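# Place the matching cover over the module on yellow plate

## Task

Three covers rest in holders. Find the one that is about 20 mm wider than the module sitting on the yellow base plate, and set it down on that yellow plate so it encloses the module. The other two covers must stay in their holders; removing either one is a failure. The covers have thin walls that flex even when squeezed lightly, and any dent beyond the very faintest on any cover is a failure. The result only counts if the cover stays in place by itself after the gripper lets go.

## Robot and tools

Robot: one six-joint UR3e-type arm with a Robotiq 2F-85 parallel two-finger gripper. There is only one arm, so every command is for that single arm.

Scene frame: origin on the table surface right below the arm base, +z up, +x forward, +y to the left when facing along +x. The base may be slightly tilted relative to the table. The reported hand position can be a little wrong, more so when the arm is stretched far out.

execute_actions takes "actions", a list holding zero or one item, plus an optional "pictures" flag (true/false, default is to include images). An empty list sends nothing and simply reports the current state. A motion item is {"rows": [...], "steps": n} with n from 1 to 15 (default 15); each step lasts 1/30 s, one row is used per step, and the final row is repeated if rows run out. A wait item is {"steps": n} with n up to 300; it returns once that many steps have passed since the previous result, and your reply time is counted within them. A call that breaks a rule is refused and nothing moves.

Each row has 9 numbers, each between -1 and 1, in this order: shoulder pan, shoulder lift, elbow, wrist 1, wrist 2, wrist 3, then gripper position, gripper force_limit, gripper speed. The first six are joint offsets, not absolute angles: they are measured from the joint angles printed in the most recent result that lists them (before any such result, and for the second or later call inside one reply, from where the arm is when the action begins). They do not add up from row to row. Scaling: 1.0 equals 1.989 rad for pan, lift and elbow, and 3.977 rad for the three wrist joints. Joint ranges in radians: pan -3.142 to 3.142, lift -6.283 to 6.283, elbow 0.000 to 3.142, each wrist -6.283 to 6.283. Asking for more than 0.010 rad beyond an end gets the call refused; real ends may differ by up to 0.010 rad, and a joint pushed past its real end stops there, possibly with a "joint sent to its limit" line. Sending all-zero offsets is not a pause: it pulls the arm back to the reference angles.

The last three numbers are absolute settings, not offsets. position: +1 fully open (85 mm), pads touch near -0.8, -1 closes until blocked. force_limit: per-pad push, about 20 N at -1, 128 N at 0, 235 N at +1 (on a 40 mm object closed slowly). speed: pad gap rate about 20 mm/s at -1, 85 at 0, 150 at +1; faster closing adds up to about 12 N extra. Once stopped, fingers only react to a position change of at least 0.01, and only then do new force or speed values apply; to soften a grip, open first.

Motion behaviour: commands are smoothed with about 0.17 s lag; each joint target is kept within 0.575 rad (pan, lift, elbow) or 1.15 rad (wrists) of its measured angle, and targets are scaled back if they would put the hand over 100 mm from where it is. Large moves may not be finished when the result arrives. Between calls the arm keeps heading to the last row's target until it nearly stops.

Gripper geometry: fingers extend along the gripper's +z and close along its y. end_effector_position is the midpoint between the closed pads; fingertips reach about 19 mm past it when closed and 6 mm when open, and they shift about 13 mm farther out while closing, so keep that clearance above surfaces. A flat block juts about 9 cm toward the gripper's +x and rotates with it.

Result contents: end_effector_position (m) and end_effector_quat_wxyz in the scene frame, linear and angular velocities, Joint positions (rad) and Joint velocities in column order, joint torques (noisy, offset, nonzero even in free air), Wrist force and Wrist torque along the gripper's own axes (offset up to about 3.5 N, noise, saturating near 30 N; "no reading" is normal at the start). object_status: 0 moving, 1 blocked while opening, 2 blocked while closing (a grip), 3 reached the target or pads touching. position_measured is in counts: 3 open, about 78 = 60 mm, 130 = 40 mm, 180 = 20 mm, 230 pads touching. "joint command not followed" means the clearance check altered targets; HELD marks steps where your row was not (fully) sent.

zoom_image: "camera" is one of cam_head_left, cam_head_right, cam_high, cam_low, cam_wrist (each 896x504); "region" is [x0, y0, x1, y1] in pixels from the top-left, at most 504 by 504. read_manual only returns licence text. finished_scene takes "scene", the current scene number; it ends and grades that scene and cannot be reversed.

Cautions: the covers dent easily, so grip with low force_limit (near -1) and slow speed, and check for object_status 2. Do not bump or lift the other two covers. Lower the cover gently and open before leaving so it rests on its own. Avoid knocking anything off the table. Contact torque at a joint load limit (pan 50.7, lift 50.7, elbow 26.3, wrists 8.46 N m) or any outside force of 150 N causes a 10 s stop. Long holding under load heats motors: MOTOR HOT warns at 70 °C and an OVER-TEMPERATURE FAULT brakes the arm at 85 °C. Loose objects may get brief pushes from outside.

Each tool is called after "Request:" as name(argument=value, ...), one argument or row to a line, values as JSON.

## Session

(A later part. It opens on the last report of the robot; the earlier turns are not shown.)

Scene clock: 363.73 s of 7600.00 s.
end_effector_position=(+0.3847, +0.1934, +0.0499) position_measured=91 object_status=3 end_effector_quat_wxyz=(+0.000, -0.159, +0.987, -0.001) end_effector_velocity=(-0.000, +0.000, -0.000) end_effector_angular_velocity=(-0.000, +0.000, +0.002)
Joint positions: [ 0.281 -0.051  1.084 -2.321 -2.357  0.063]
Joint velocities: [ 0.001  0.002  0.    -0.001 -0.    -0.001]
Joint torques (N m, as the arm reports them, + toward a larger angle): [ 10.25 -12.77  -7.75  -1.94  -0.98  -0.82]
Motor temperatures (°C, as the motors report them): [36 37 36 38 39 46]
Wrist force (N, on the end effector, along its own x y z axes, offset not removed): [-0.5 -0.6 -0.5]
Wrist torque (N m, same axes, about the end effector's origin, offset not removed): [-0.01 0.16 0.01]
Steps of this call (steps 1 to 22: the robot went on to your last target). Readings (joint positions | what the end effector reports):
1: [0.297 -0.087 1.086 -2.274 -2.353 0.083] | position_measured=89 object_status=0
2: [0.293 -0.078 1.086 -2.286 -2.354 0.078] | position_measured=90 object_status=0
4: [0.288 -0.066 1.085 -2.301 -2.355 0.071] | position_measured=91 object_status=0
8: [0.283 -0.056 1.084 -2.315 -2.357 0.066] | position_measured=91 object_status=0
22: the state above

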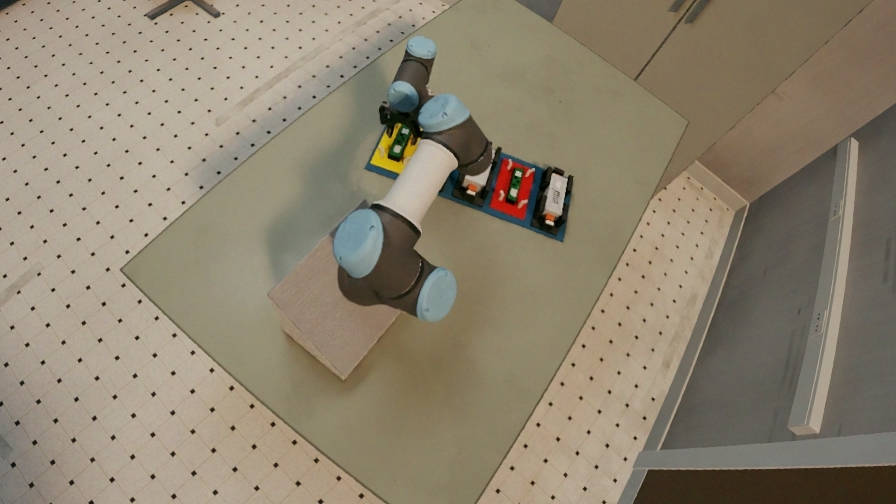

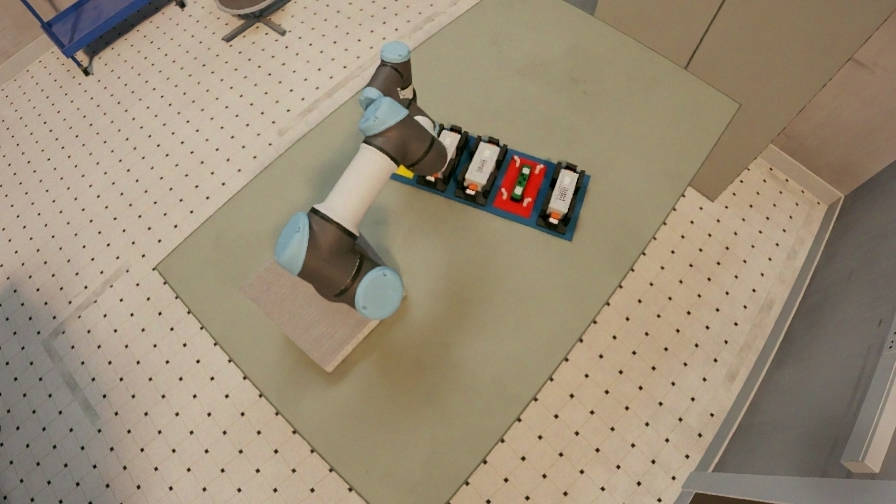

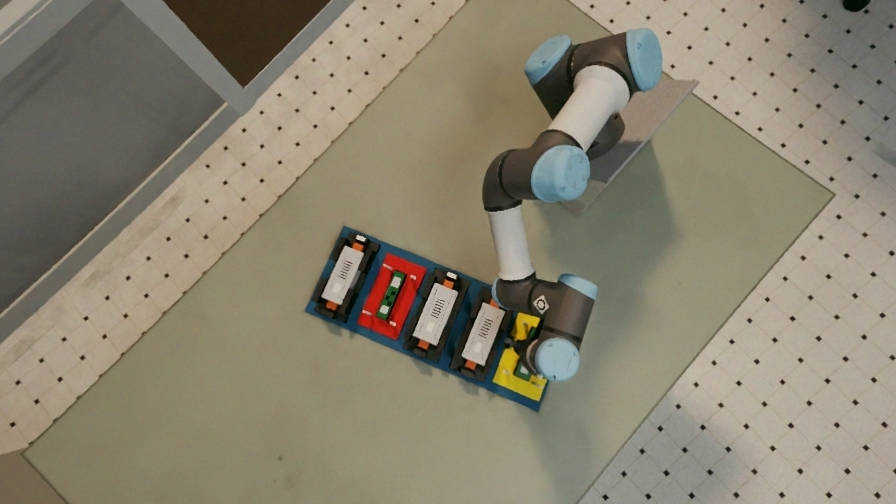

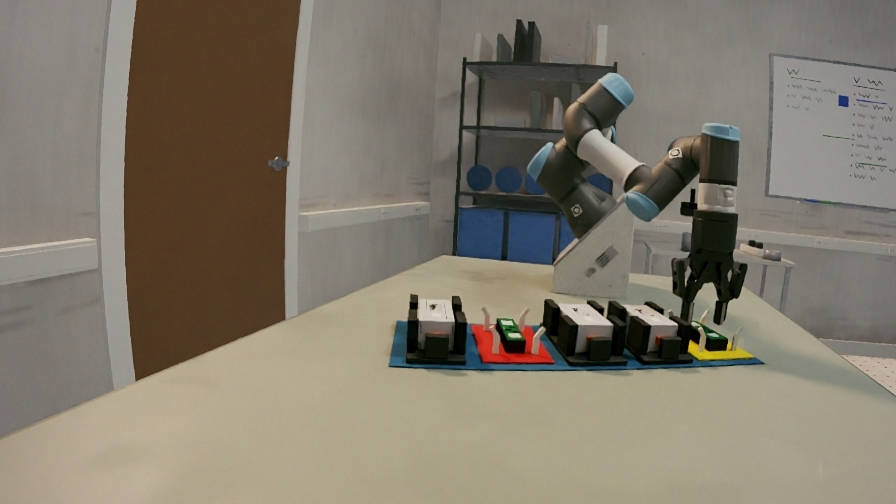

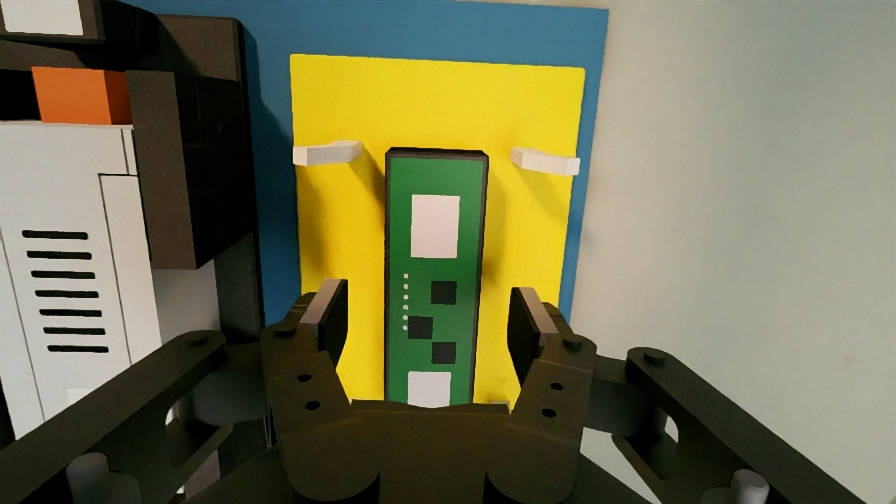

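Request:
execute_actions(
  actions=[
    {"rows": [[-0.0016,0.0024,0,-0.002,-0.0002,-0.0011,0.3,-1,0],[-0.0032,0.0048,0,-0.004,-0.0004,-0.0022,0.3,-1,0],[-0.0048,0.0072,0,-0.006,-0.0006,-0.0033,0.3,-1,0],[-0.0063,0.0096,0,-0.008,-0.0008,-0.0043,0.3,-1,0],[-0.0079,0.0121,0.0001,-0.0099,-0.001,-0.0054,0.3,-1,0],[-0.0095,0.0145,0.0001,-0.0119,-0.0013,-0.0065,0.3,-1,0],[-0.0111,0.0169,0.0001,-0.0139,-0.0015,-0.0076,0.3,-1,0],[-0.0127,0.0193,0.0002,-0.0159,-0.0017,-0.0087,0.3,-1,0],[-0.0143,0.0217,0.0002,-0.0179,-0.0019,-0.0098,0.3,-1,0],[-0.01584,0.02412,0.0002,-0.01989,-0.0021,-0.01086,0.3,-1,0]], "steps": 15},
  ],
  pictures=false,
)

Request:
execute_actions(
  actions=[
    {"steps": 12},
  ],
)

Scene clock: 396.57 s of 7600.00 s.
end_effector_position=(+0.3845, +0.1942, +0.0320) position_measured=91 object_status=3 end_effector_quat_wxyz=(+0.000, -0.159, +0.987, -0.001) end_effector_velocity=(-0.001, +0.001, -0.018) end_effector_angular_velocity=(-0.001, -0.000, +0.001)
Joint positions: [ 0.253 -0.008  1.084 -2.392 -2.365  0.024]
Joint velocities: [-0.027  0.043  0.001 -0.071 -0.008 -0.038]
Joint torques (N m, as the arm reports them, + toward a larger angle): [ 11.07 -13.22  -3.72  -1.94  -1.01  -0.78]
Motor temperatures (°C, as the motors report them): [36 37 36 38 39 46]
Wrist force (N, on the end effector, along its own x y z axes, offset not removed): [-0.2 -0.2 0.8]
Wrist torque (N m, same axes, about the end effector's origin, offset not removed): [0.01 0.09 0.05]
Steps of this call (steps 1 to 15: the robot went on to your last target; steps 16 to 90: nothing new was sent; then 29.33 s passed at rest; steps 91 to 105: all 15 steps of this action). Readings (joint positions | what the end effector reports):
91: [0.281 -0.051 1.084 -2.321 -2.357 0.063] | position_measured=91 object_status=3
92: [0.280 -0.050 1.084 -2.323 -2.358 0.062] | position_measured=91 object_status=3
94: [0.278 -0.046 1.084 -2.329 -2.358 0.058] | position_measured=91 object_status=3
98: [0.268 -0.032 1.084 -2.353 -2.361 0.046] | position_measured=91 object_status=3
105: the state above

Scene clock: 396.97 s of 7600.00 s.
end_effector_position=(+0.3844, +0.1943, +0.0300) position_measured=91 object_status=3 end_effector_quat_wxyz=(+0.000, -0.159, +0.987, -0.001) end_effector_velocity=(-0.000, +0.000, -0.000) end_effector_angular_velocity=(-0.000, -0.000, +0.001)
Joint positions: [ 0.25  -0.003  1.084 -2.4   -2.366  0.02 ]
Joint velocities: [-0.     0.002 -0.    -0.002 -0.    -0.002]
Joint torques (N m, as the arm reports them, + toward a larger angle): [ 10.69 -12.92  -3.58  -1.88  -1.04  -0.84]
Motor temperatures (°C, as the motors report them): [36 37 36 38 39 46]
Wrist force (N, on the end effector, along its own x y z axes, offset not removed): [0.1 -0.8 0.6]
Wrist torque (N m, same axes, about the end effector's origin, offset not removed): [-0.06 -0.02 0.07]
Steps of this call (steps 1 to 12: the robot went on to your last target). Readings (joint positions | what the end effector reports):
1: [0.252 -0.007 1.084 -2.394 -2.365 0.023] | position_measured=91 object_status=3
2: [0.251 -0.006 1.084 -2.396 -2.365 0.022] | position_measured=91 object_status=3
4: [0.251 -0.004 1.084 -2.398 -2.366 0.021] | position_measured=91 object_status=3
8: [0.250 -0.003 1.084 -2.399 -2.366 0.020] | position_measured=91 object_status=3
12: the state above

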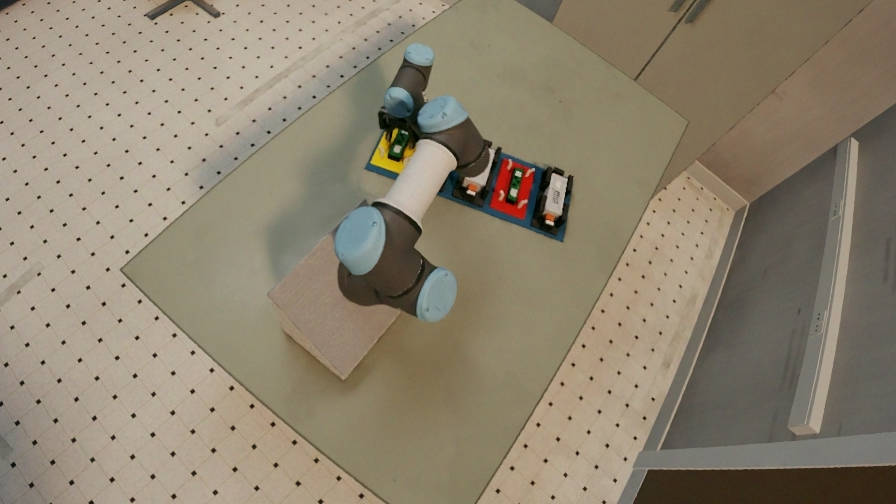

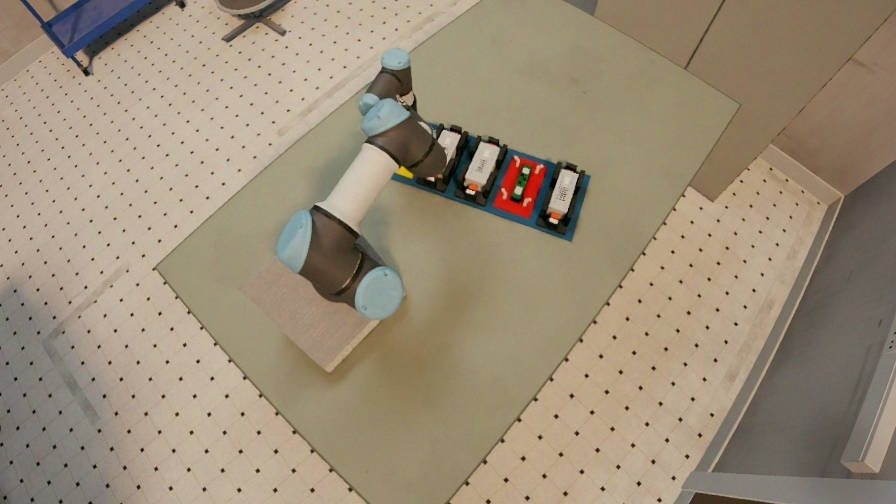

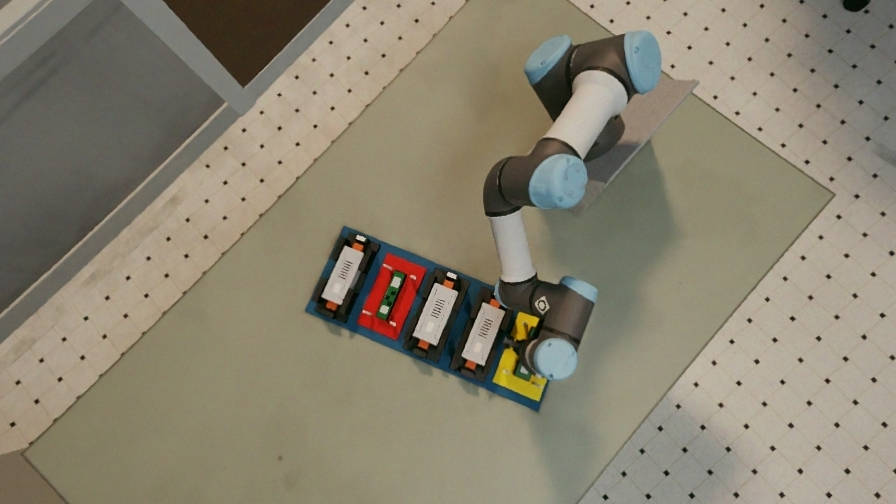

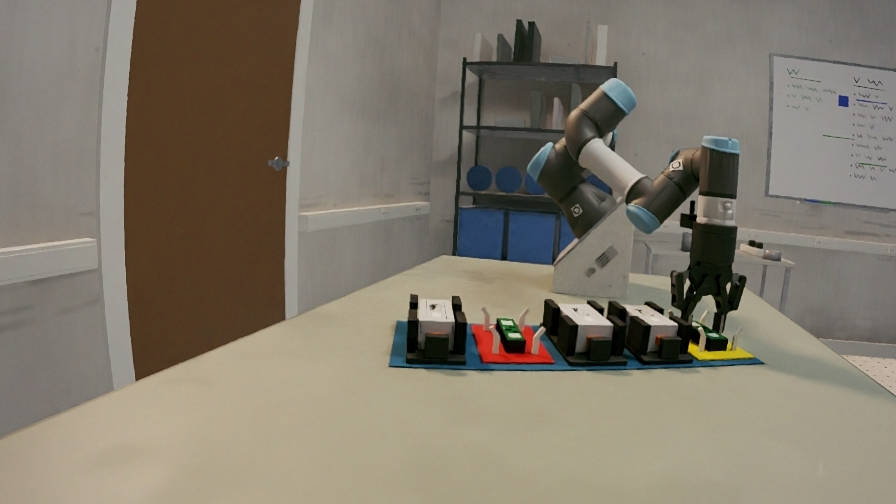

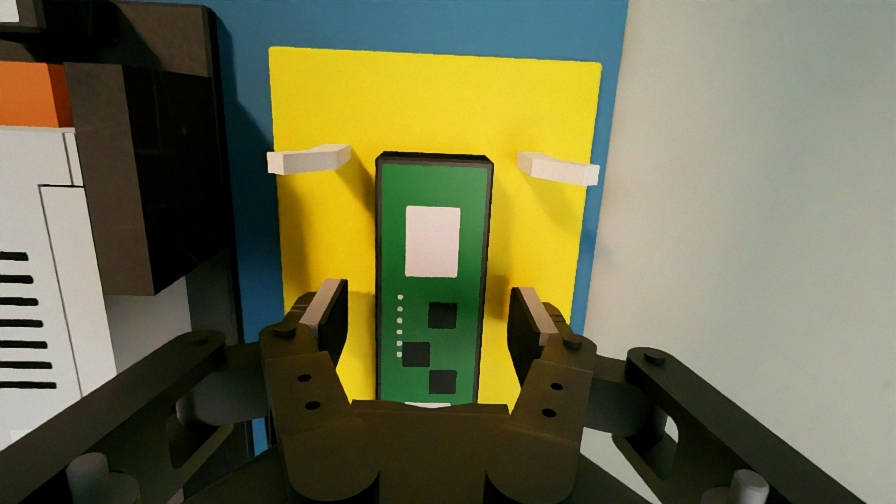

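Close lightly on the module to measure it.

Request:
execute_actions(
  actions=[
    {"rows": [[0,0,0,0,0,0,-1,-1,-0.7]], "steps": 15},
  ],
  pictures=false,
)

Request:
execute_actions(
  actions=[
    {"steps": 15},
  ],
)

Scene clock: 402.03 s of 7600.00 s.
end_effector_position=(+0.3844, +0.1943, +0.0300) position_measured=133 object_status=0 end_effector_quat_wxyz=(+0.000, -0.159, +0.987, -0.001) end_effector_velocity=(+0.000, -0.000, +0.000) end_effector_angular_velocity=(-0.000, -0.000, -0.001)
Joint positions: [ 0.25  -0.003  1.084 -2.4   -2.366  0.02 ]
Joint velocities: [ 0.    -0.001 -0.     0.001 -0.     0.001]
Joint torques (N m, as the arm reports them, + toward a larger angle): [ 16.11 -15.86  -3.65  -0.52  -0.52   0.91]
Motor temperatures (°C, as the motors report them): [36 37 36 38 39 46]
Wrist force (N, on the end effector, along its own x y z axes, offset not removed): [-0.6 0.0 -0.7]
Wrist torque (N m, same axes, about the end effector's origin, offset not removed): [0.03 0.13 0.00]
Steps of this call (steps 1 to 15: the robot went on to your last target; steps 16 to 90: nothing new was sent; then 1.57 s passed at rest; steps 91 to 105: all 15 steps of this action). Readings (joint positions | what the end effector reports):
91: [0.250 -0.003 1.084 -2.400 -2.366 0.020] | position_measured=91 object_status=0
92: [0.250 -0.003 1.084 -2.400 -2.366 0.020] | position_measured=91 object_status=0
94: [0.250 -0.003 1.084 -2.400 -2.366 0.020] | position_measured=96 object_status=0
98: [0.250 -0.003 1.084 -2.400 -2.366 0.020] | position_measured=109 object_status=0
105: the state above

Scene clock: 402.53 s of 7600.00 s.
end_effector_position=(+0.3844, +0.1943, +0.0300) position_measured=144 object_status=2 end_effector_quat_wxyz=(+0.000, -0.159, +0.987, -0.001) end_effector_velocity=(-0.000, +0.000, -0.000) end_effector_angular_velocity=(+0.000, +0.000, -0.001)
Joint positions: [ 0.25  -0.003  1.084 -2.4   -2.366  0.02 ]
Joint velocities: [-0.001  0.001  0.    -0.001  0.    -0.   ]
Joint torques (N m, as the arm reports them, + toward a larger angle): [ 10.59 -14.57  -3.98  -1.81   0.     0.9 ]
Motor temperatures (°C, as the motors report them): [36 37 36 38 39 46]
Wrist force (N, on the end effector, along its own x y z axes, offset not removed): [0.1 1.4 -5.4]
Wrist torque (N m, same axes, about the end effector's origin, offset not removed): [-0.23 0.22 -0.08]
Steps of this call (steps 1 to 15: the robot went on to your last target). Readings (joint positions | what the end effector reports):
1: [0.250 -0.003 1.084 -2.400 -2.366 0.020] | position_measured=136 object_status=0
2: [0.250 -0.003 1.084 -2.400 -2.366 0.020] | position_measured=140 object_status=0
4: [0.250 -0.003 1.084 -2.400 -2.366 0.020] | position_measured=144 object_status=0
8: [0.250 -0.003 1.084 -2.400 -2.366 0.020] | position_measured=144 object_status=0
15: the state above
The arm was judged still, so your last target was given up. Only a new action makes it travel on or press farther. Fingers that are still opening or closing keep moving.

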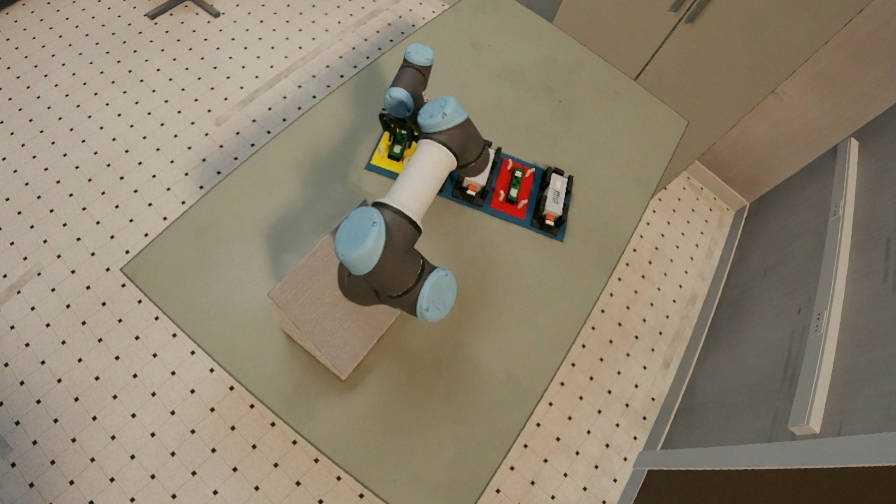

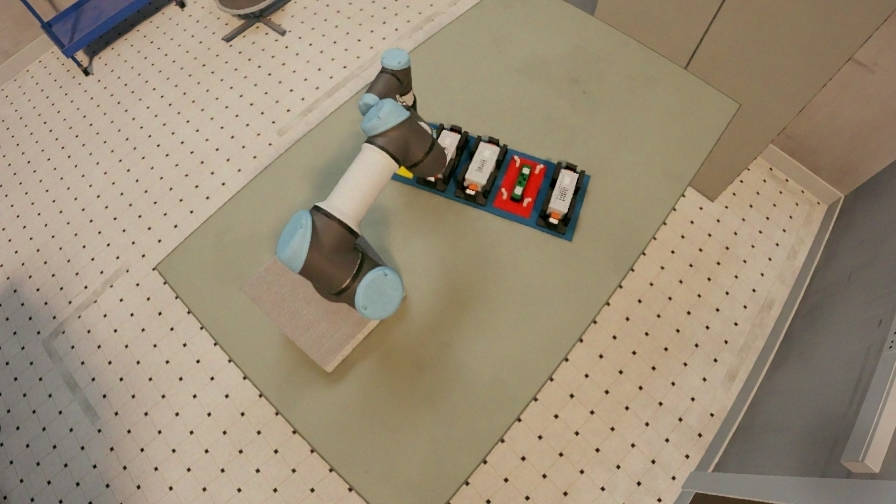

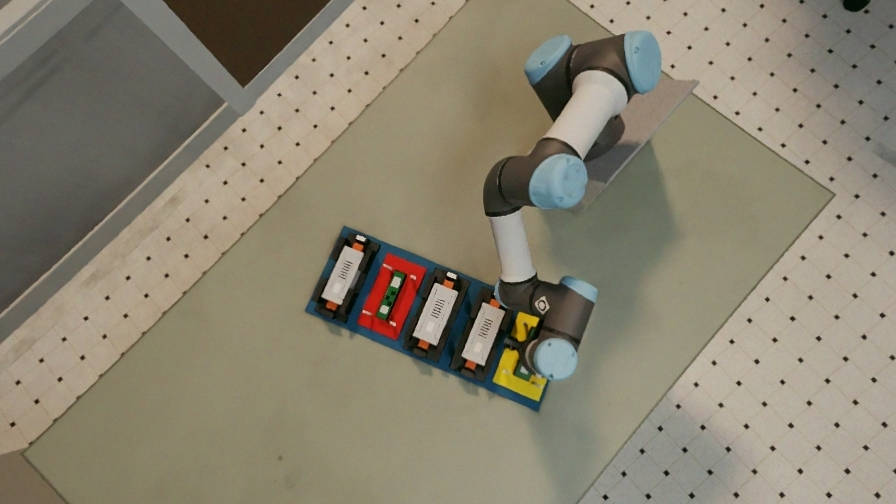

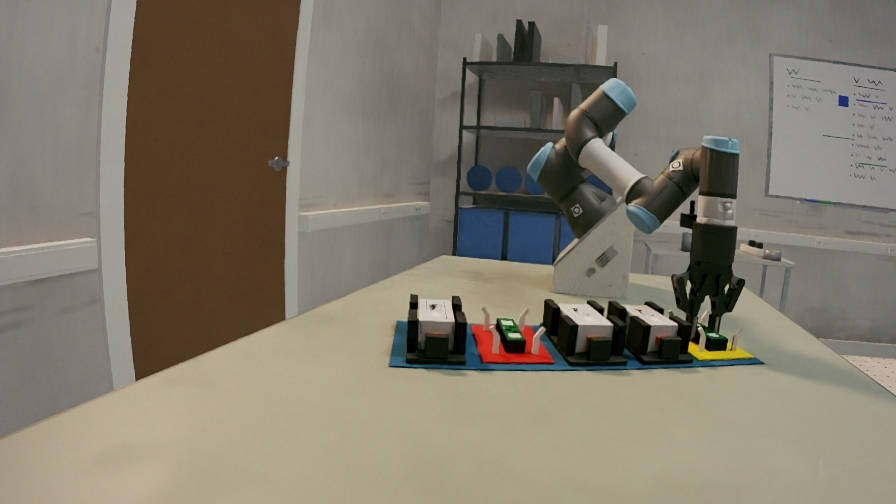

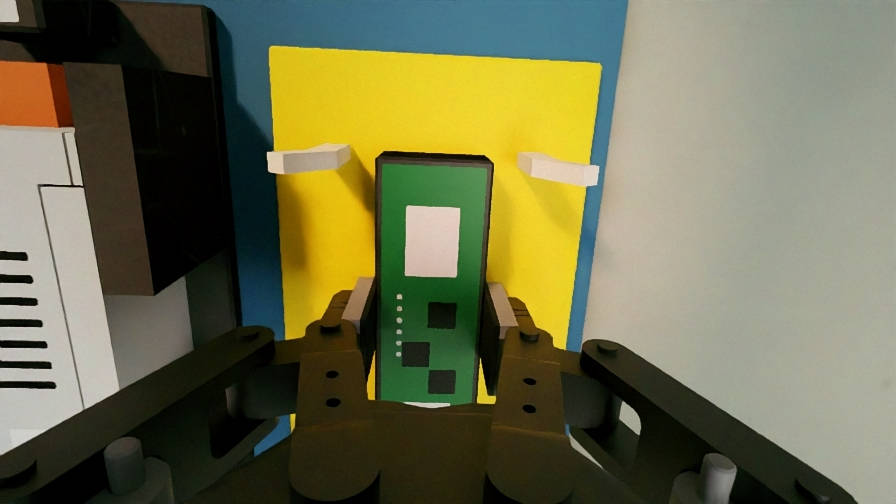

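Request:
execute_actions(
  actions=[
    {"rows": [[0,0,0,0,0,0,0.6,-1,0],[0,0,0,0,0,0,0.6,-1,0],[0,0,0,0,0,0,0.6,-1,0],[0.003,-0.004,-0.001,0.004,0,0.002,0.6,-1,0],[0.007,-0.010,-0.002,0.010,0.001,0.005,0.6,-1,0],[0.012,-0.017,-0.003,0.016,0.002,0.008,0.6,-1,0],[0.017,-0.024,-0.005,0.023,0.003,0.012,0.6,-1,0],[0.023,-0.031,-0.008,0.031,0.003,0.015,0.6,-1,0],[0.029,-0.038,-0.011,0.039,0.004,0.019,0.6,-1,0],[0.035,-0.045,-0.015,0.047,0.005,0.023,0.6,-1,0],[0.040,-0.051,-0.019,0.054,0.006,0.027,0.6,-1,0],[0.046,-0.057,-0.023,0.062,0.007,0.031,0.6,-1,0],[0.050,-0.062,-0.026,0.068,0.008,0.034,0.6,-1,0],[0.054,-0.066,-0.029,0.073,0.008,0.036,0.6,-1,0],[0.05606,-0.06816,-0.03042,0.07569,0.00843,0.03757,0.6,-1,0]], "steps": 15},
  ],
  pictures=false,
)

Request:
execute_actions(
  actions=[
    {"steps": 20},
  ],
  pictures=false,
)

Request:
execute_actions(
  actions=[
    {"rows": [[-0.006,-0.009,0.004,-0.001,-0.001,-0.004,0.6,-1,0],[-0.015,-0.021,0.011,-0.002,-0.002,-0.011,0.6,-1,0],[-0.026,-0.036,0.018,-0.004,-0.003,-0.018,0.6,-1,0],[-0.039,-0.054,0.027,-0.006,-0.004,-0.027,0.6,-1,0],[-0.051,-0.071,0.036,-0.008,-0.005,-0.036,0.6,-1,0],[-0.063,-0.088,0.045,-0.010,-0.006,-0.044,0.6,-1,0],[-0.076,-0.105,0.053,-0.012,-0.008,-0.053,0.6,-1,0],[-0.088,-0.122,0.062,-0.014,-0.009,-0.062,0.6,-1,0],[-0.100,-0.139,0.071,-0.016,-0.010,-0.070,0.6,-1,0],[-0.113,-0.157,0.079,-0.018,-0.012,-0.079,0.6,-1,0],[-0.125,-0.174,0.088,-0.020,-0.013,-0.088,0.6,-1,0],[-0.136,-0.189,0.096,-0.022,-0.014,-0.095,0.6,-1,0],[-0.145,-0.202,0.102,-0.023,-0.015,-0.102,0.6,-1,0],[-0.151,-0.210,0.107,-0.024,-0.016,-0.106,0.6,-1,0],[-0.15441,-0.21452,0.10882,-0.02483,-0.01585,-0.10820,0.6,-1,0]], "steps": 15},
  ],
  pictures=false,
)

Request:
execute_actions(
  actions=[
    {"steps": 25},
  ],
)

Scene clock: 488.43 s of 7600.00 s.
end_effector_position=(+0.3859, +0.1948, +0.0766) position_measured=58 object_status=0 end_effector_quat_wxyz=(+0.000, -0.159, +0.987, +0.000) end_effector_velocity=(-0.003, -0.000, +0.170) end_effector_angular_velocity=(-0.005, -0.006, -0.002)
Joint positions: [ 0.324 -0.097  1.048 -2.199 -2.343  0.12 ]
Joint velocities: [ 0.271 -0.31  -0.173  0.729  0.079  0.357]
Joint torques (N m, as the arm reports them, + toward a larger angle): [ 14.81 -15.92  -8.91  -0.24   1.02   1.11]
Motor temperatures (°C, as the motors report them): [36 37 36 38 39 46]
Wrist force (N, on the end effector, along its own x y z axes, offset not removed): [-0.3 -1.4 -0.7]
Wrist torque (N m, same axes, about the end effector's origin, offset not removed): [-0.13 0.09 0.03]
Steps of this call (steps 1 to 90: nothing new was sent; then 82.40 s passed at rest; steps 91 to 105: all 15 steps of this action). Readings (joint positions | what the end effector reports):
91: [0.250 -0.003 1.084 -2.400 -2.366 0.020] | position_measured=144 object_status=0
92: [0.250 -0.003 1.084 -2.400 -2.366 0.020] | position_measured=144 object_status=0
94: [0.250 -0.003 1.084 -2.400 -2.366 0.020] | position_measured=134 object_status=0
98: [0.262 -0.020 1.081 -2.366 -2.362 0.037] | position_measured=106 object_status=0
105: the state above

Scene clock: 489.10 s of 7600.00 s.
end_effector_position=(+0.3844, +0.1944, +0.0999) position_measured=53 object_status=3 end_effector_quat_wxyz=(+0.000, -0.159, +0.987, -0.001) end_effector_velocity=(-0.000, +0.000, +0.001) end_effector_angular_velocity=(+0.000, -0.001, +0.003)
Joint positions: [ 0.361 -0.138  1.024 -2.099 -2.332  0.169]
Joint velocities: [ 0.002 -0.001 -0.001  0.001  0.    -0.002]
Joint torques (N m, as the arm reports them, + toward a larger angle): [ 15.75 -16.45  -9.01  -0.51   0.9    0.9 ]
Motor temperatures (°C, as the motors report them): [36 37 36 38 39 46]
Wrist force (N, on the end effector, along its own x y z axes, offset not removed): [-0.4 -0.7 0.1]
Wrist torque (N m, same axes, about the end effector's origin, offset not removed): [-0.12 0.11 -0.01]
Steps of this call (steps 1 to 20: the robot went on to your last target). Readings (joint positions | what the end effector reports):
1: [0.333 -0.106 1.042 -2.176 -2.341 0.132] | position_measured=56 object_status=0
2: [0.340 -0.114 1.038 -2.158 -2.339 0.141] | position_measured=55 object_status=0
4: [0.349 -0.125 1.032 -2.132 -2.336 0.153] | position_measured=54 object_status=0
8: [0.357 -0.134 1.026 -2.109 -2.333 0.164] | position_measured=53 object_status=0
20: the state above

Scene clock: 489.60 s of 7600.00 s.
end_effector_position=(+0.4091, +0.1493, +0.1046) position_measured=53 object_status=3 end_effector_quat_wxyz=(+0.001, -0.162, +0.987, +0.003) end_effector_velocity=(+0.004, -0.003, +0.003) end_effector_angular_velocity=(+0.003, -0.006, -0.011)
Joint positions: [ 0.285 -0.242  1.079 -2.125 -2.349  0.06 ]
Joint velocities: [-0.002 -0.007 -0.005 -0.    -0.     0.001]
Joint torques (N m, as the arm reports them, + toward a larger angle): [ 12.46 -13.29  -6.51  -1.31   0.     0.86]
Motor temperatures (°C, as the motors report them): [36 37 36 38 39 46]
Wrist force (N, on the end effector, along its own x y z axes, offset not removed): [0.5 0.1 -0.3]
Wrist torque (N m, same axes, about the end effector's origin, offset not removed): [0.04 -0.04 0.01]
A step of this action was HELD (marked below), so the robot has no last target. The arm can still carry out the HELD step.
Steps of this call (steps 1 to 15: all 15 steps of this action). Readings (joint positions | what the end effector reports):
1: [0.361 -0.139 1.024 -2.099 -2.332 0.169] | position_measured=53 object_status=3
2: [0.359 -0.141 1.025 -2.100 -2.333 0.167] | position_measured=53 object_status=3
4: [0.347 -0.158 1.034 -2.104 -2.336 0.148] | position_measured=53 object_status=3
8: [0.284 -0.242 1.079 -2.125 -2.349 0.060] | position_measured=53 object_status=3
9: [0.281 -0.245 1.078 -2.126 -2.350 0.059] | position_measured=53 object_status=3 HELD
10: [0.284 -0.242 1.079 -2.124 -2.349 0.060] | position_measured=53 object_status=3 HELD
11: [0.284 -0.242 1.079 -2.125 -2.349 0.060] | position_measured=53 object_status=3 HELD
12: [0.285 -0.242 1.079 -2.124 -2.349 0.060] | position_measured=53 object_status=3 HELD
13: [0.285 -0.242 1.079 -2.125 -2.349 0.060] | position_measured=53 object_status=3 HELD
14: [0.285 -0.242 1.079 -2.125 -2.349 0.060] | position_measured=53 object_status=3 HELD
15: the state above HELD
joint command not followed: on one or more control steps a check withheld the commanded joint targets, and the robot was not sent them on those steps. On the call's last step the targets were still withheld.
cause: the commanded joint targets would bring two parts of the arm too close to each other (its gripper and another part of the arm, with joints 5 (wrist 2) and 6 (wrist 3) between them); next, command targets that bring no two parts of the arm closer together.

Scene clock: 490.43 s of 7600.00 s.
end_effector_position=(+0.4093, +0.1491, +0.1045) position_measured=53 object_status=3 end_effector_quat_wxyz=(+0.001, -0.162, +0.987, +0.003) end_effector_velocity=(-0.000, -0.000, -0.000) end_effector_angular_velocity=(-0.000, +0.001, -0.000)
Joint positions: [ 0.284 -0.242  1.079 -2.125 -2.349  0.06 ]
Joint velocities: [-0.001  0.    -0.     0.001  0.     0.   ]
Joint torques (N m, as the arm reports them, + toward a larger angle): [ 11.17 -16.36  -8.69  -1.16   0.54   0.21]
Motor temperatures (°C, as the motors report them): [36 37 36 38 39 46]
Wrist force (N, on the end effector, along its own x y z axes, offset not removed): [-1.2 -0.7 0.1]
Wrist torque (N m, same axes, about the end effector's origin, offset not removed): [-0.07 0.21 0.02]
Steps of this call (steps 1 to 25: nothing new was sent). Readings (joint positions | what the end effector reports):
1: [0.285 -0.242 1.079 -2.125 -2.349 0.060] | position_measured=53 object_status=3
2: [0.285 -0.242 1.079 -2.125 -2.349 0.060] | position_measured=53 object_status=3
4: [0.285 -0.242 1.079 -2.125 -2.349 0.060] | position_measured=53 object_status=3
8: [0.285 -0.242 1.079 -2.125 -2.349 0.060] | position_measured=53 object_status=3
25: the state above

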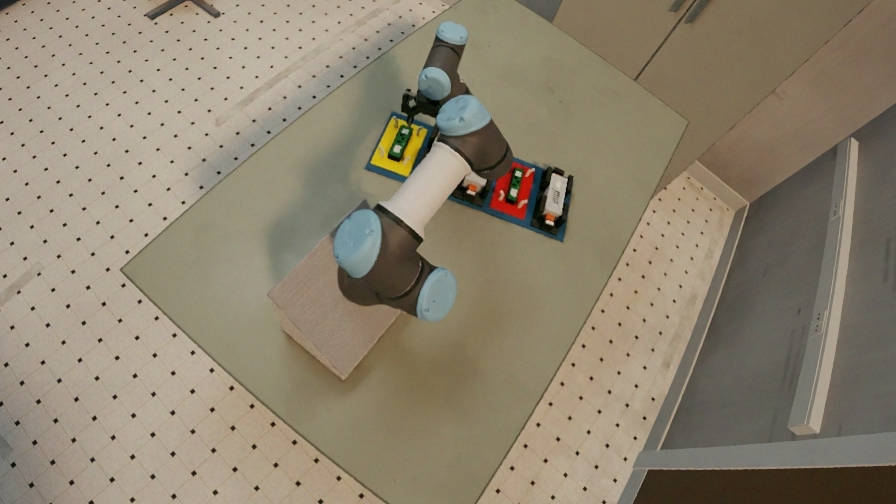

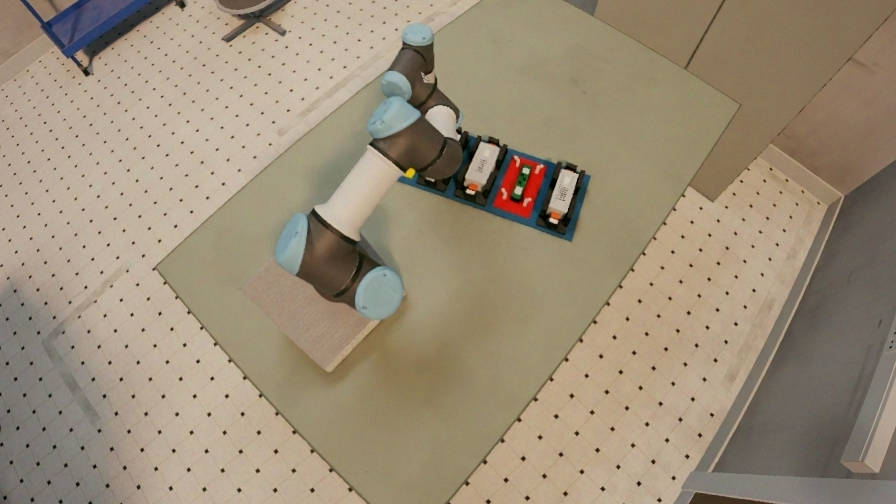

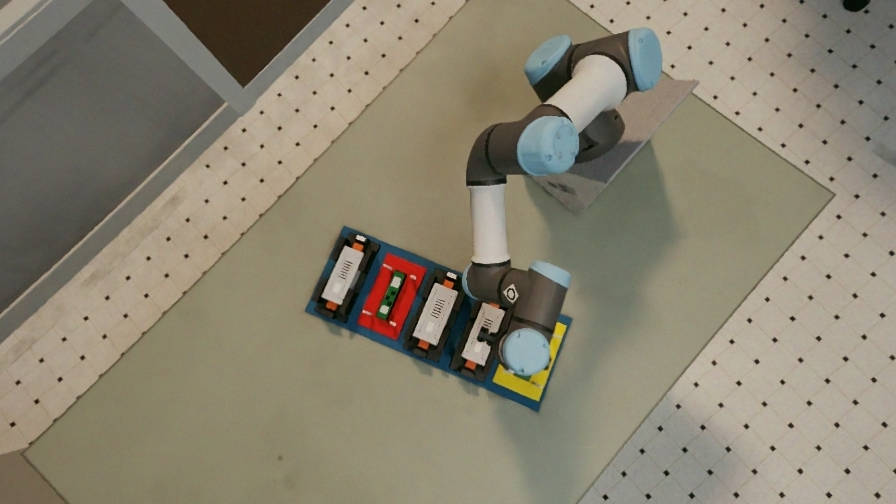

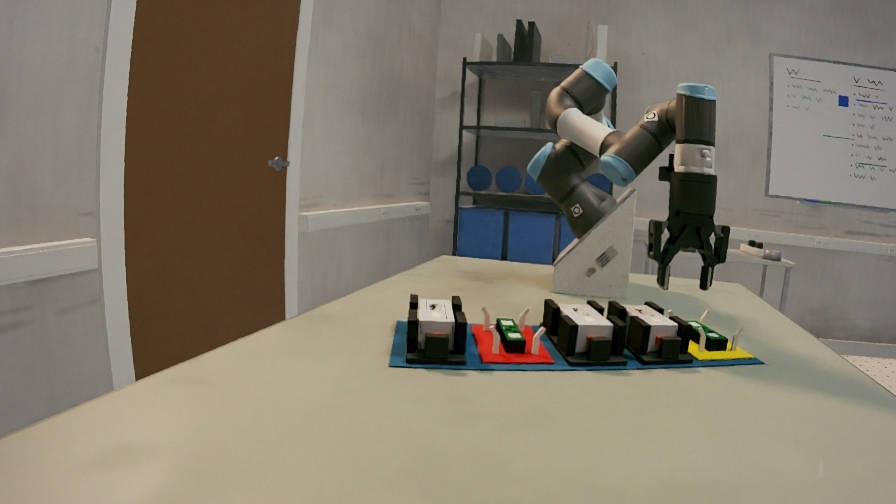

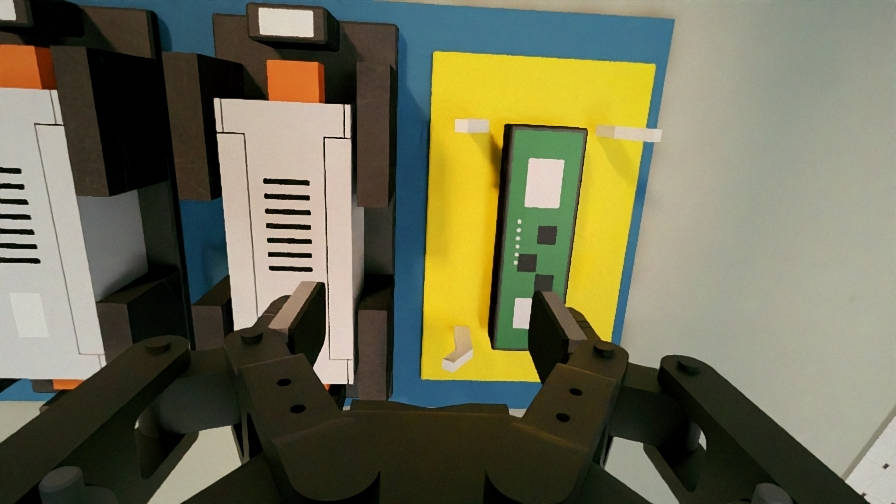

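Request:
execute_actions(
  actions=[
    {"rows": [[-0.005,-0.007,0.003,-0.001,0,0.028,0.6,-1,0],[-0.012,-0.016,0.008,-0.002,-0.001,0.071,0.6,-1,0],[-0.020,-0.028,0.014,-0.003,-0.002,0.121,0.6,-1,0],[-0.029,-0.041,0.020,-0.005,-0.003,0.177,0.6,-1,0],[-0.038,-0.054,0.027,-0.006,-0.004,0.234,0.6,-1,0],[-0.047,-0.067,0.033,-0.008,-0.005,0.291,0.6,-1,0],[-0.057,-0.080,0.040,-0.009,-0.006,0.348,0.6,-1,0],[-0.066,-0.093,0.046,-0.010,-0.007,0.404,0.6,-1,0],[-0.075,-0.106,0.053,-0.012,-0.008,0.461,0.6,-1,0],[-0.084,-0.119,0.059,-0.013,-0.008,0.518,0.6,-1,0],[-0.094,-0.132,0.066,-0.015,-0.009,0.575,0.6,-1,0],[-0.102,-0.143,0.071,-0.016,-0.010,0.624,0.6,-1,0],[-0.109,-0.153,0.076,-0.017,-0.011,0.667,0.6,-1,0],[-0.113,-0.159,0.079,-0.018,-0.011,0.695,0.6,-1,0],[-0.1156,-0.1625,0.0811,-0.0183,-0.0116,0.7093,0.6,-1,0]], "steps": 15},
  ],
  pictures=false,
)

Request:
execute_actions(
  actions=[
    {"steps": 35},
  ],
)

Scene clock: 514.93 s of 7600.00 s.
end_effector_position=(+0.4105, +0.1466, +0.1048) position_measured=53 object_status=3 end_effector_quat_wxyz=(+0.001, -0.144, +0.990, +0.004) end_effector_velocity=(+0.008, -0.018, +0.001) end_effector_angular_velocity=(+0.001, +0.002, -0.204)
Joint positions: [ 0.28  -0.248  1.081 -2.126 -2.35   0.09 ]
Joint velocities: [-0.029 -0.039  0.021 -0.01  -0.007  0.164]
Joint torques (N m, as the arm reports them, + toward a larger angle): [ 11.29 -16.59  -4.69  -1.94  -0.95   1.16]
Motor temperatures (°C, as the motors report them): [36 37 36 38 39 46]
Wrist force (N, on the end effector, along its own x y z axes, offset not removed): [-0.8 -1.1 0.0]
Wrist torque (N m, same axes, about the end effector's origin, offset not removed): [-0.15 0.18 0.05]
Steps of this call (steps 1 to 90: nothing new was sent; then 21.00 s passed at rest; steps 91 to 105: all 15 steps of this action). Readings (joint positions | what the end effector reports):
91: [0.284 -0.242 1.079 -2.125 -2.349 0.060] | position_measured=53 object_status=3
92: [0.284 -0.242 1.079 -2.125 -2.349 0.060] | position_measured=53 object_status=3
94: [0.284 -0.243 1.079 -2.125 -2.349 0.060] | position_measured=53 object_status=3
98: [0.284 -0.243 1.079 -2.125 -2.349 0.065] | position_measured=53 object_status=3
105: the state above

Scene clock: 516.10 s of 7600.00 s.
end_effector_position=(+0.4223, +0.1195, +0.1070) position_measured=53 object_status=3 end_effector_quat_wxyz=(+0.001, +0.002, +1.000, +0.005) end_effector_velocity=(+0.009, -0.022, +0.002) end_effector_angular_velocity=(+0.002, +0.000, -0.249)
Joint positions: [ 0.238 -0.308  1.111 -2.139 -2.358  0.325]
Joint velocities: [-0.033 -0.048  0.023 -0.012 -0.007  0.2  ]
Joint torques (N m, as the arm reports them, + toward a larger angle): [ 11.78 -16.18  -4.57  -1.85  -1.05   1.11]
Motor temperatures (°C, as the motors report them): [36 37 36 38 39 46]
Wrist force (N, on the end effector, along its own x y z axes, offset not removed): [0.1 0.2 -0.5]
Wrist torque (N m, same axes, about the end effector's origin, offset not removed): [0.04 0.01 0.00]
Steps of this call (steps 1 to 35: the robot went on to your last target). Readings (joint positions | what the end effector reports):
1: [0.279 -0.250 1.082 -2.126 -2.350 0.096] | position_measured=53 object_status=3
2: [0.278 -0.251 1.083 -2.126 -2.350 0.102] | position_measured=53 object_status=3
4: [0.276 -0.254 1.085 -2.127 -2.350 0.114] | position_measured=53 object_status=3
8: [0.271 -0.261 1.088 -2.129 -2.352 0.141] | position_measured=53 object_status=3
35: the state above

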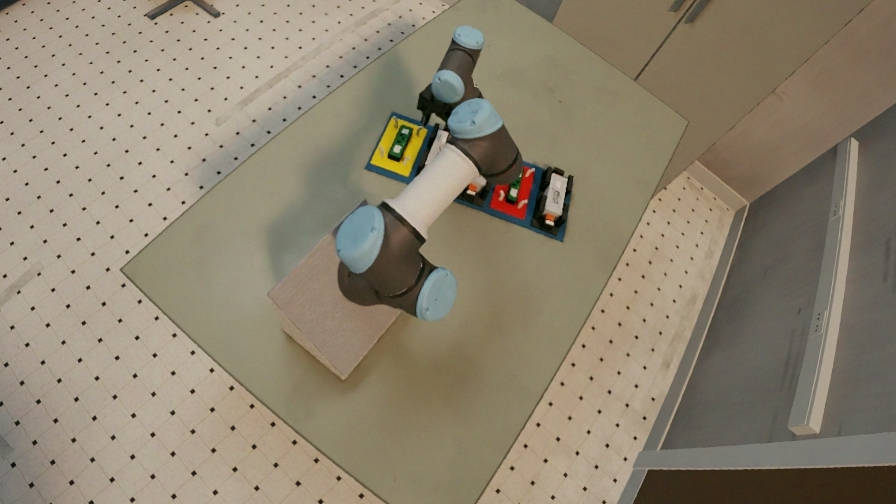

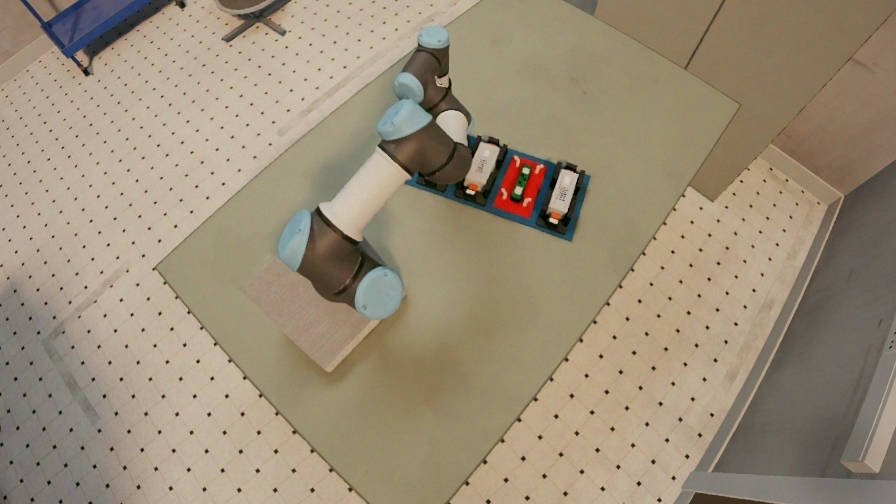

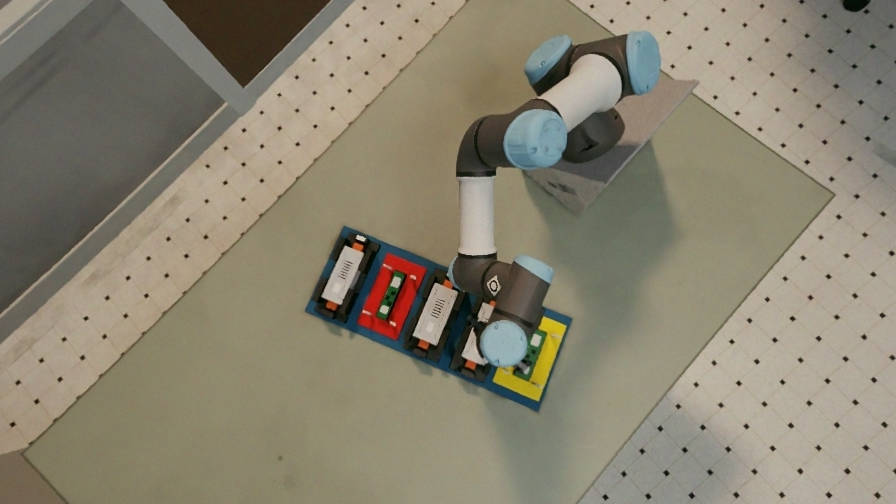

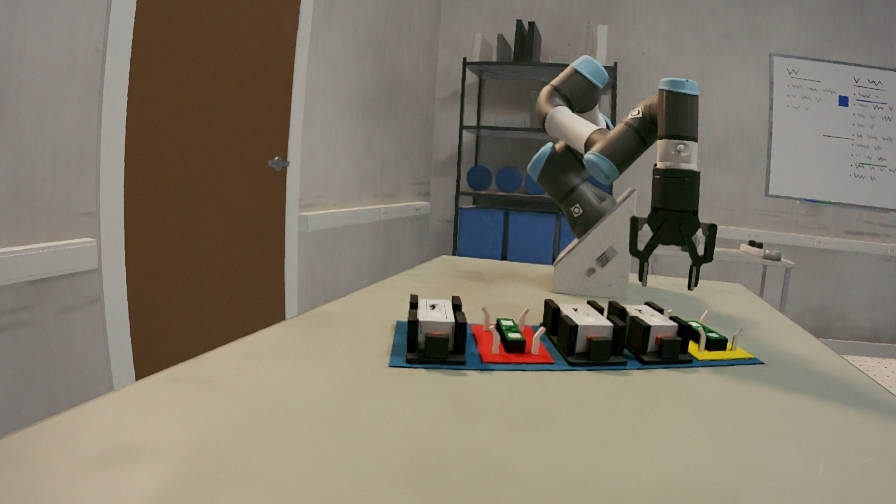

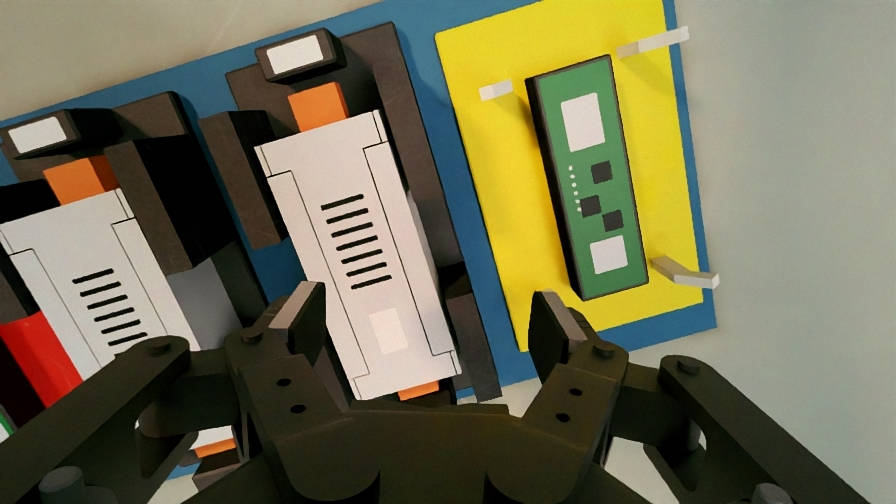

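Request:
execute_actions(
  actions=[],
  pictures=false,
)

Request:
execute_actions(
  actions=[
    {"rows": [[0,0,0,0,0,0.005,0.6,-1,0]], "steps": 12},
  ],
  pictures=false,
)

Scene clock: 521.97 s of 7600.00 s.
end_effector_position=(+0.4456, +0.0373, +0.1102) position_measured=53 object_status=3 end_effector_quat_wxyz=(-0.001, +0.636, +0.772, +0.003) end_effector_velocity=(+0.001, -0.008, +0.000) end_effector_angular_velocity=(-0.000, +0.002, -0.218)
Joint positions: [ 0.117 -0.478  1.196 -2.178 -2.382  1.527]
Joint velocities: [-0.012 -0.017  0.008 -0.002 -0.002  0.202]
Joint torques (N m, as the arm reports them, + toward a larger angle): [ 12.09 -14.88  -4.11  -1.87  -0.8    0.95]
Motor temperatures (°C, as the motors report them): [36 37 36 38 39 46]
Wrist force (N, on the end effector, along its own x y z axes, offset not removed): [-0.2 -1.6 0.5]
Wrist torque (N m, same axes, about the end effector's origin, offset not removed): [-0.24 0.04 -0.05]
Steps of this call (steps 1 to 176: the robot went on to your last target). Readings (joint positions | what the end effector reports):
1: [0.237 -0.309 1.112 -2.140 -2.358 0.332] | position_measured=53 object_status=3
2: [0.236 -0.311 1.113 -2.140 -2.359 0.338] | position_measured=53 object_status=3
4: [0.234 -0.314 1.114 -2.141 -2.359 0.352] | position_measured=53 object_status=3
8: [0.229 -0.320 1.117 -2.142 -2.360 0.379] | position_measured=53 object_status=3
176: the state above

Scene clock: 522.37 s of 7600.00 s.
end_effector_position=(+0.4456, +0.0373, +0.1102) position_measured=53 object_status=3 end_effector_quat_wxyz=(-0.001, +0.644, +0.765, +0.003) end_effector_velocity=(+0.000, -0.000, +0.000) end_effector_angular_velocity=(-0.000, -0.001, -0.003)
Joint positions: [ 0.117 -0.478  1.196 -2.178 -2.383  1.547]
Joint velocities: [-0.    -0.    -0.001  0.    -0.     0.002]
Joint torques (N m, as the arm reports them, + toward a larger angle): [ 17.87 -11.78  -8.42  -0.51   0.19   0.91]
Motor temperatures (°C, as the motors report them): [36 37 36 38 39 46]
Wrist force (N, on the end effector, along its own x y z axes, offset not removed): [0.6 -1.2 -0.2]
Wrist torque (N m, same axes, about the end effector's origin, offset not removed): [-0.15 -0.09 -0.03]
Steps of this call (steps 1 to 12: all 12 steps of this action). Readings (joint positions | what the end effector reports):
1: [0.117 -0.478 1.196 -2.178 -2.382 1.534] | position_measured=53 object_status=3
2: [0.117 -0.479 1.196 -2.178 -2.383 1.539] | position_measured=53 object_status=3
4: [0.117 -0.478 1.196 -2.178 -2.383 1.543] | position_measured=53 object_status=3
8: [0.117 -0.478 1.196 -2.178 -2.383 1.546] | position_measured=53 object_status=3
12: the state above


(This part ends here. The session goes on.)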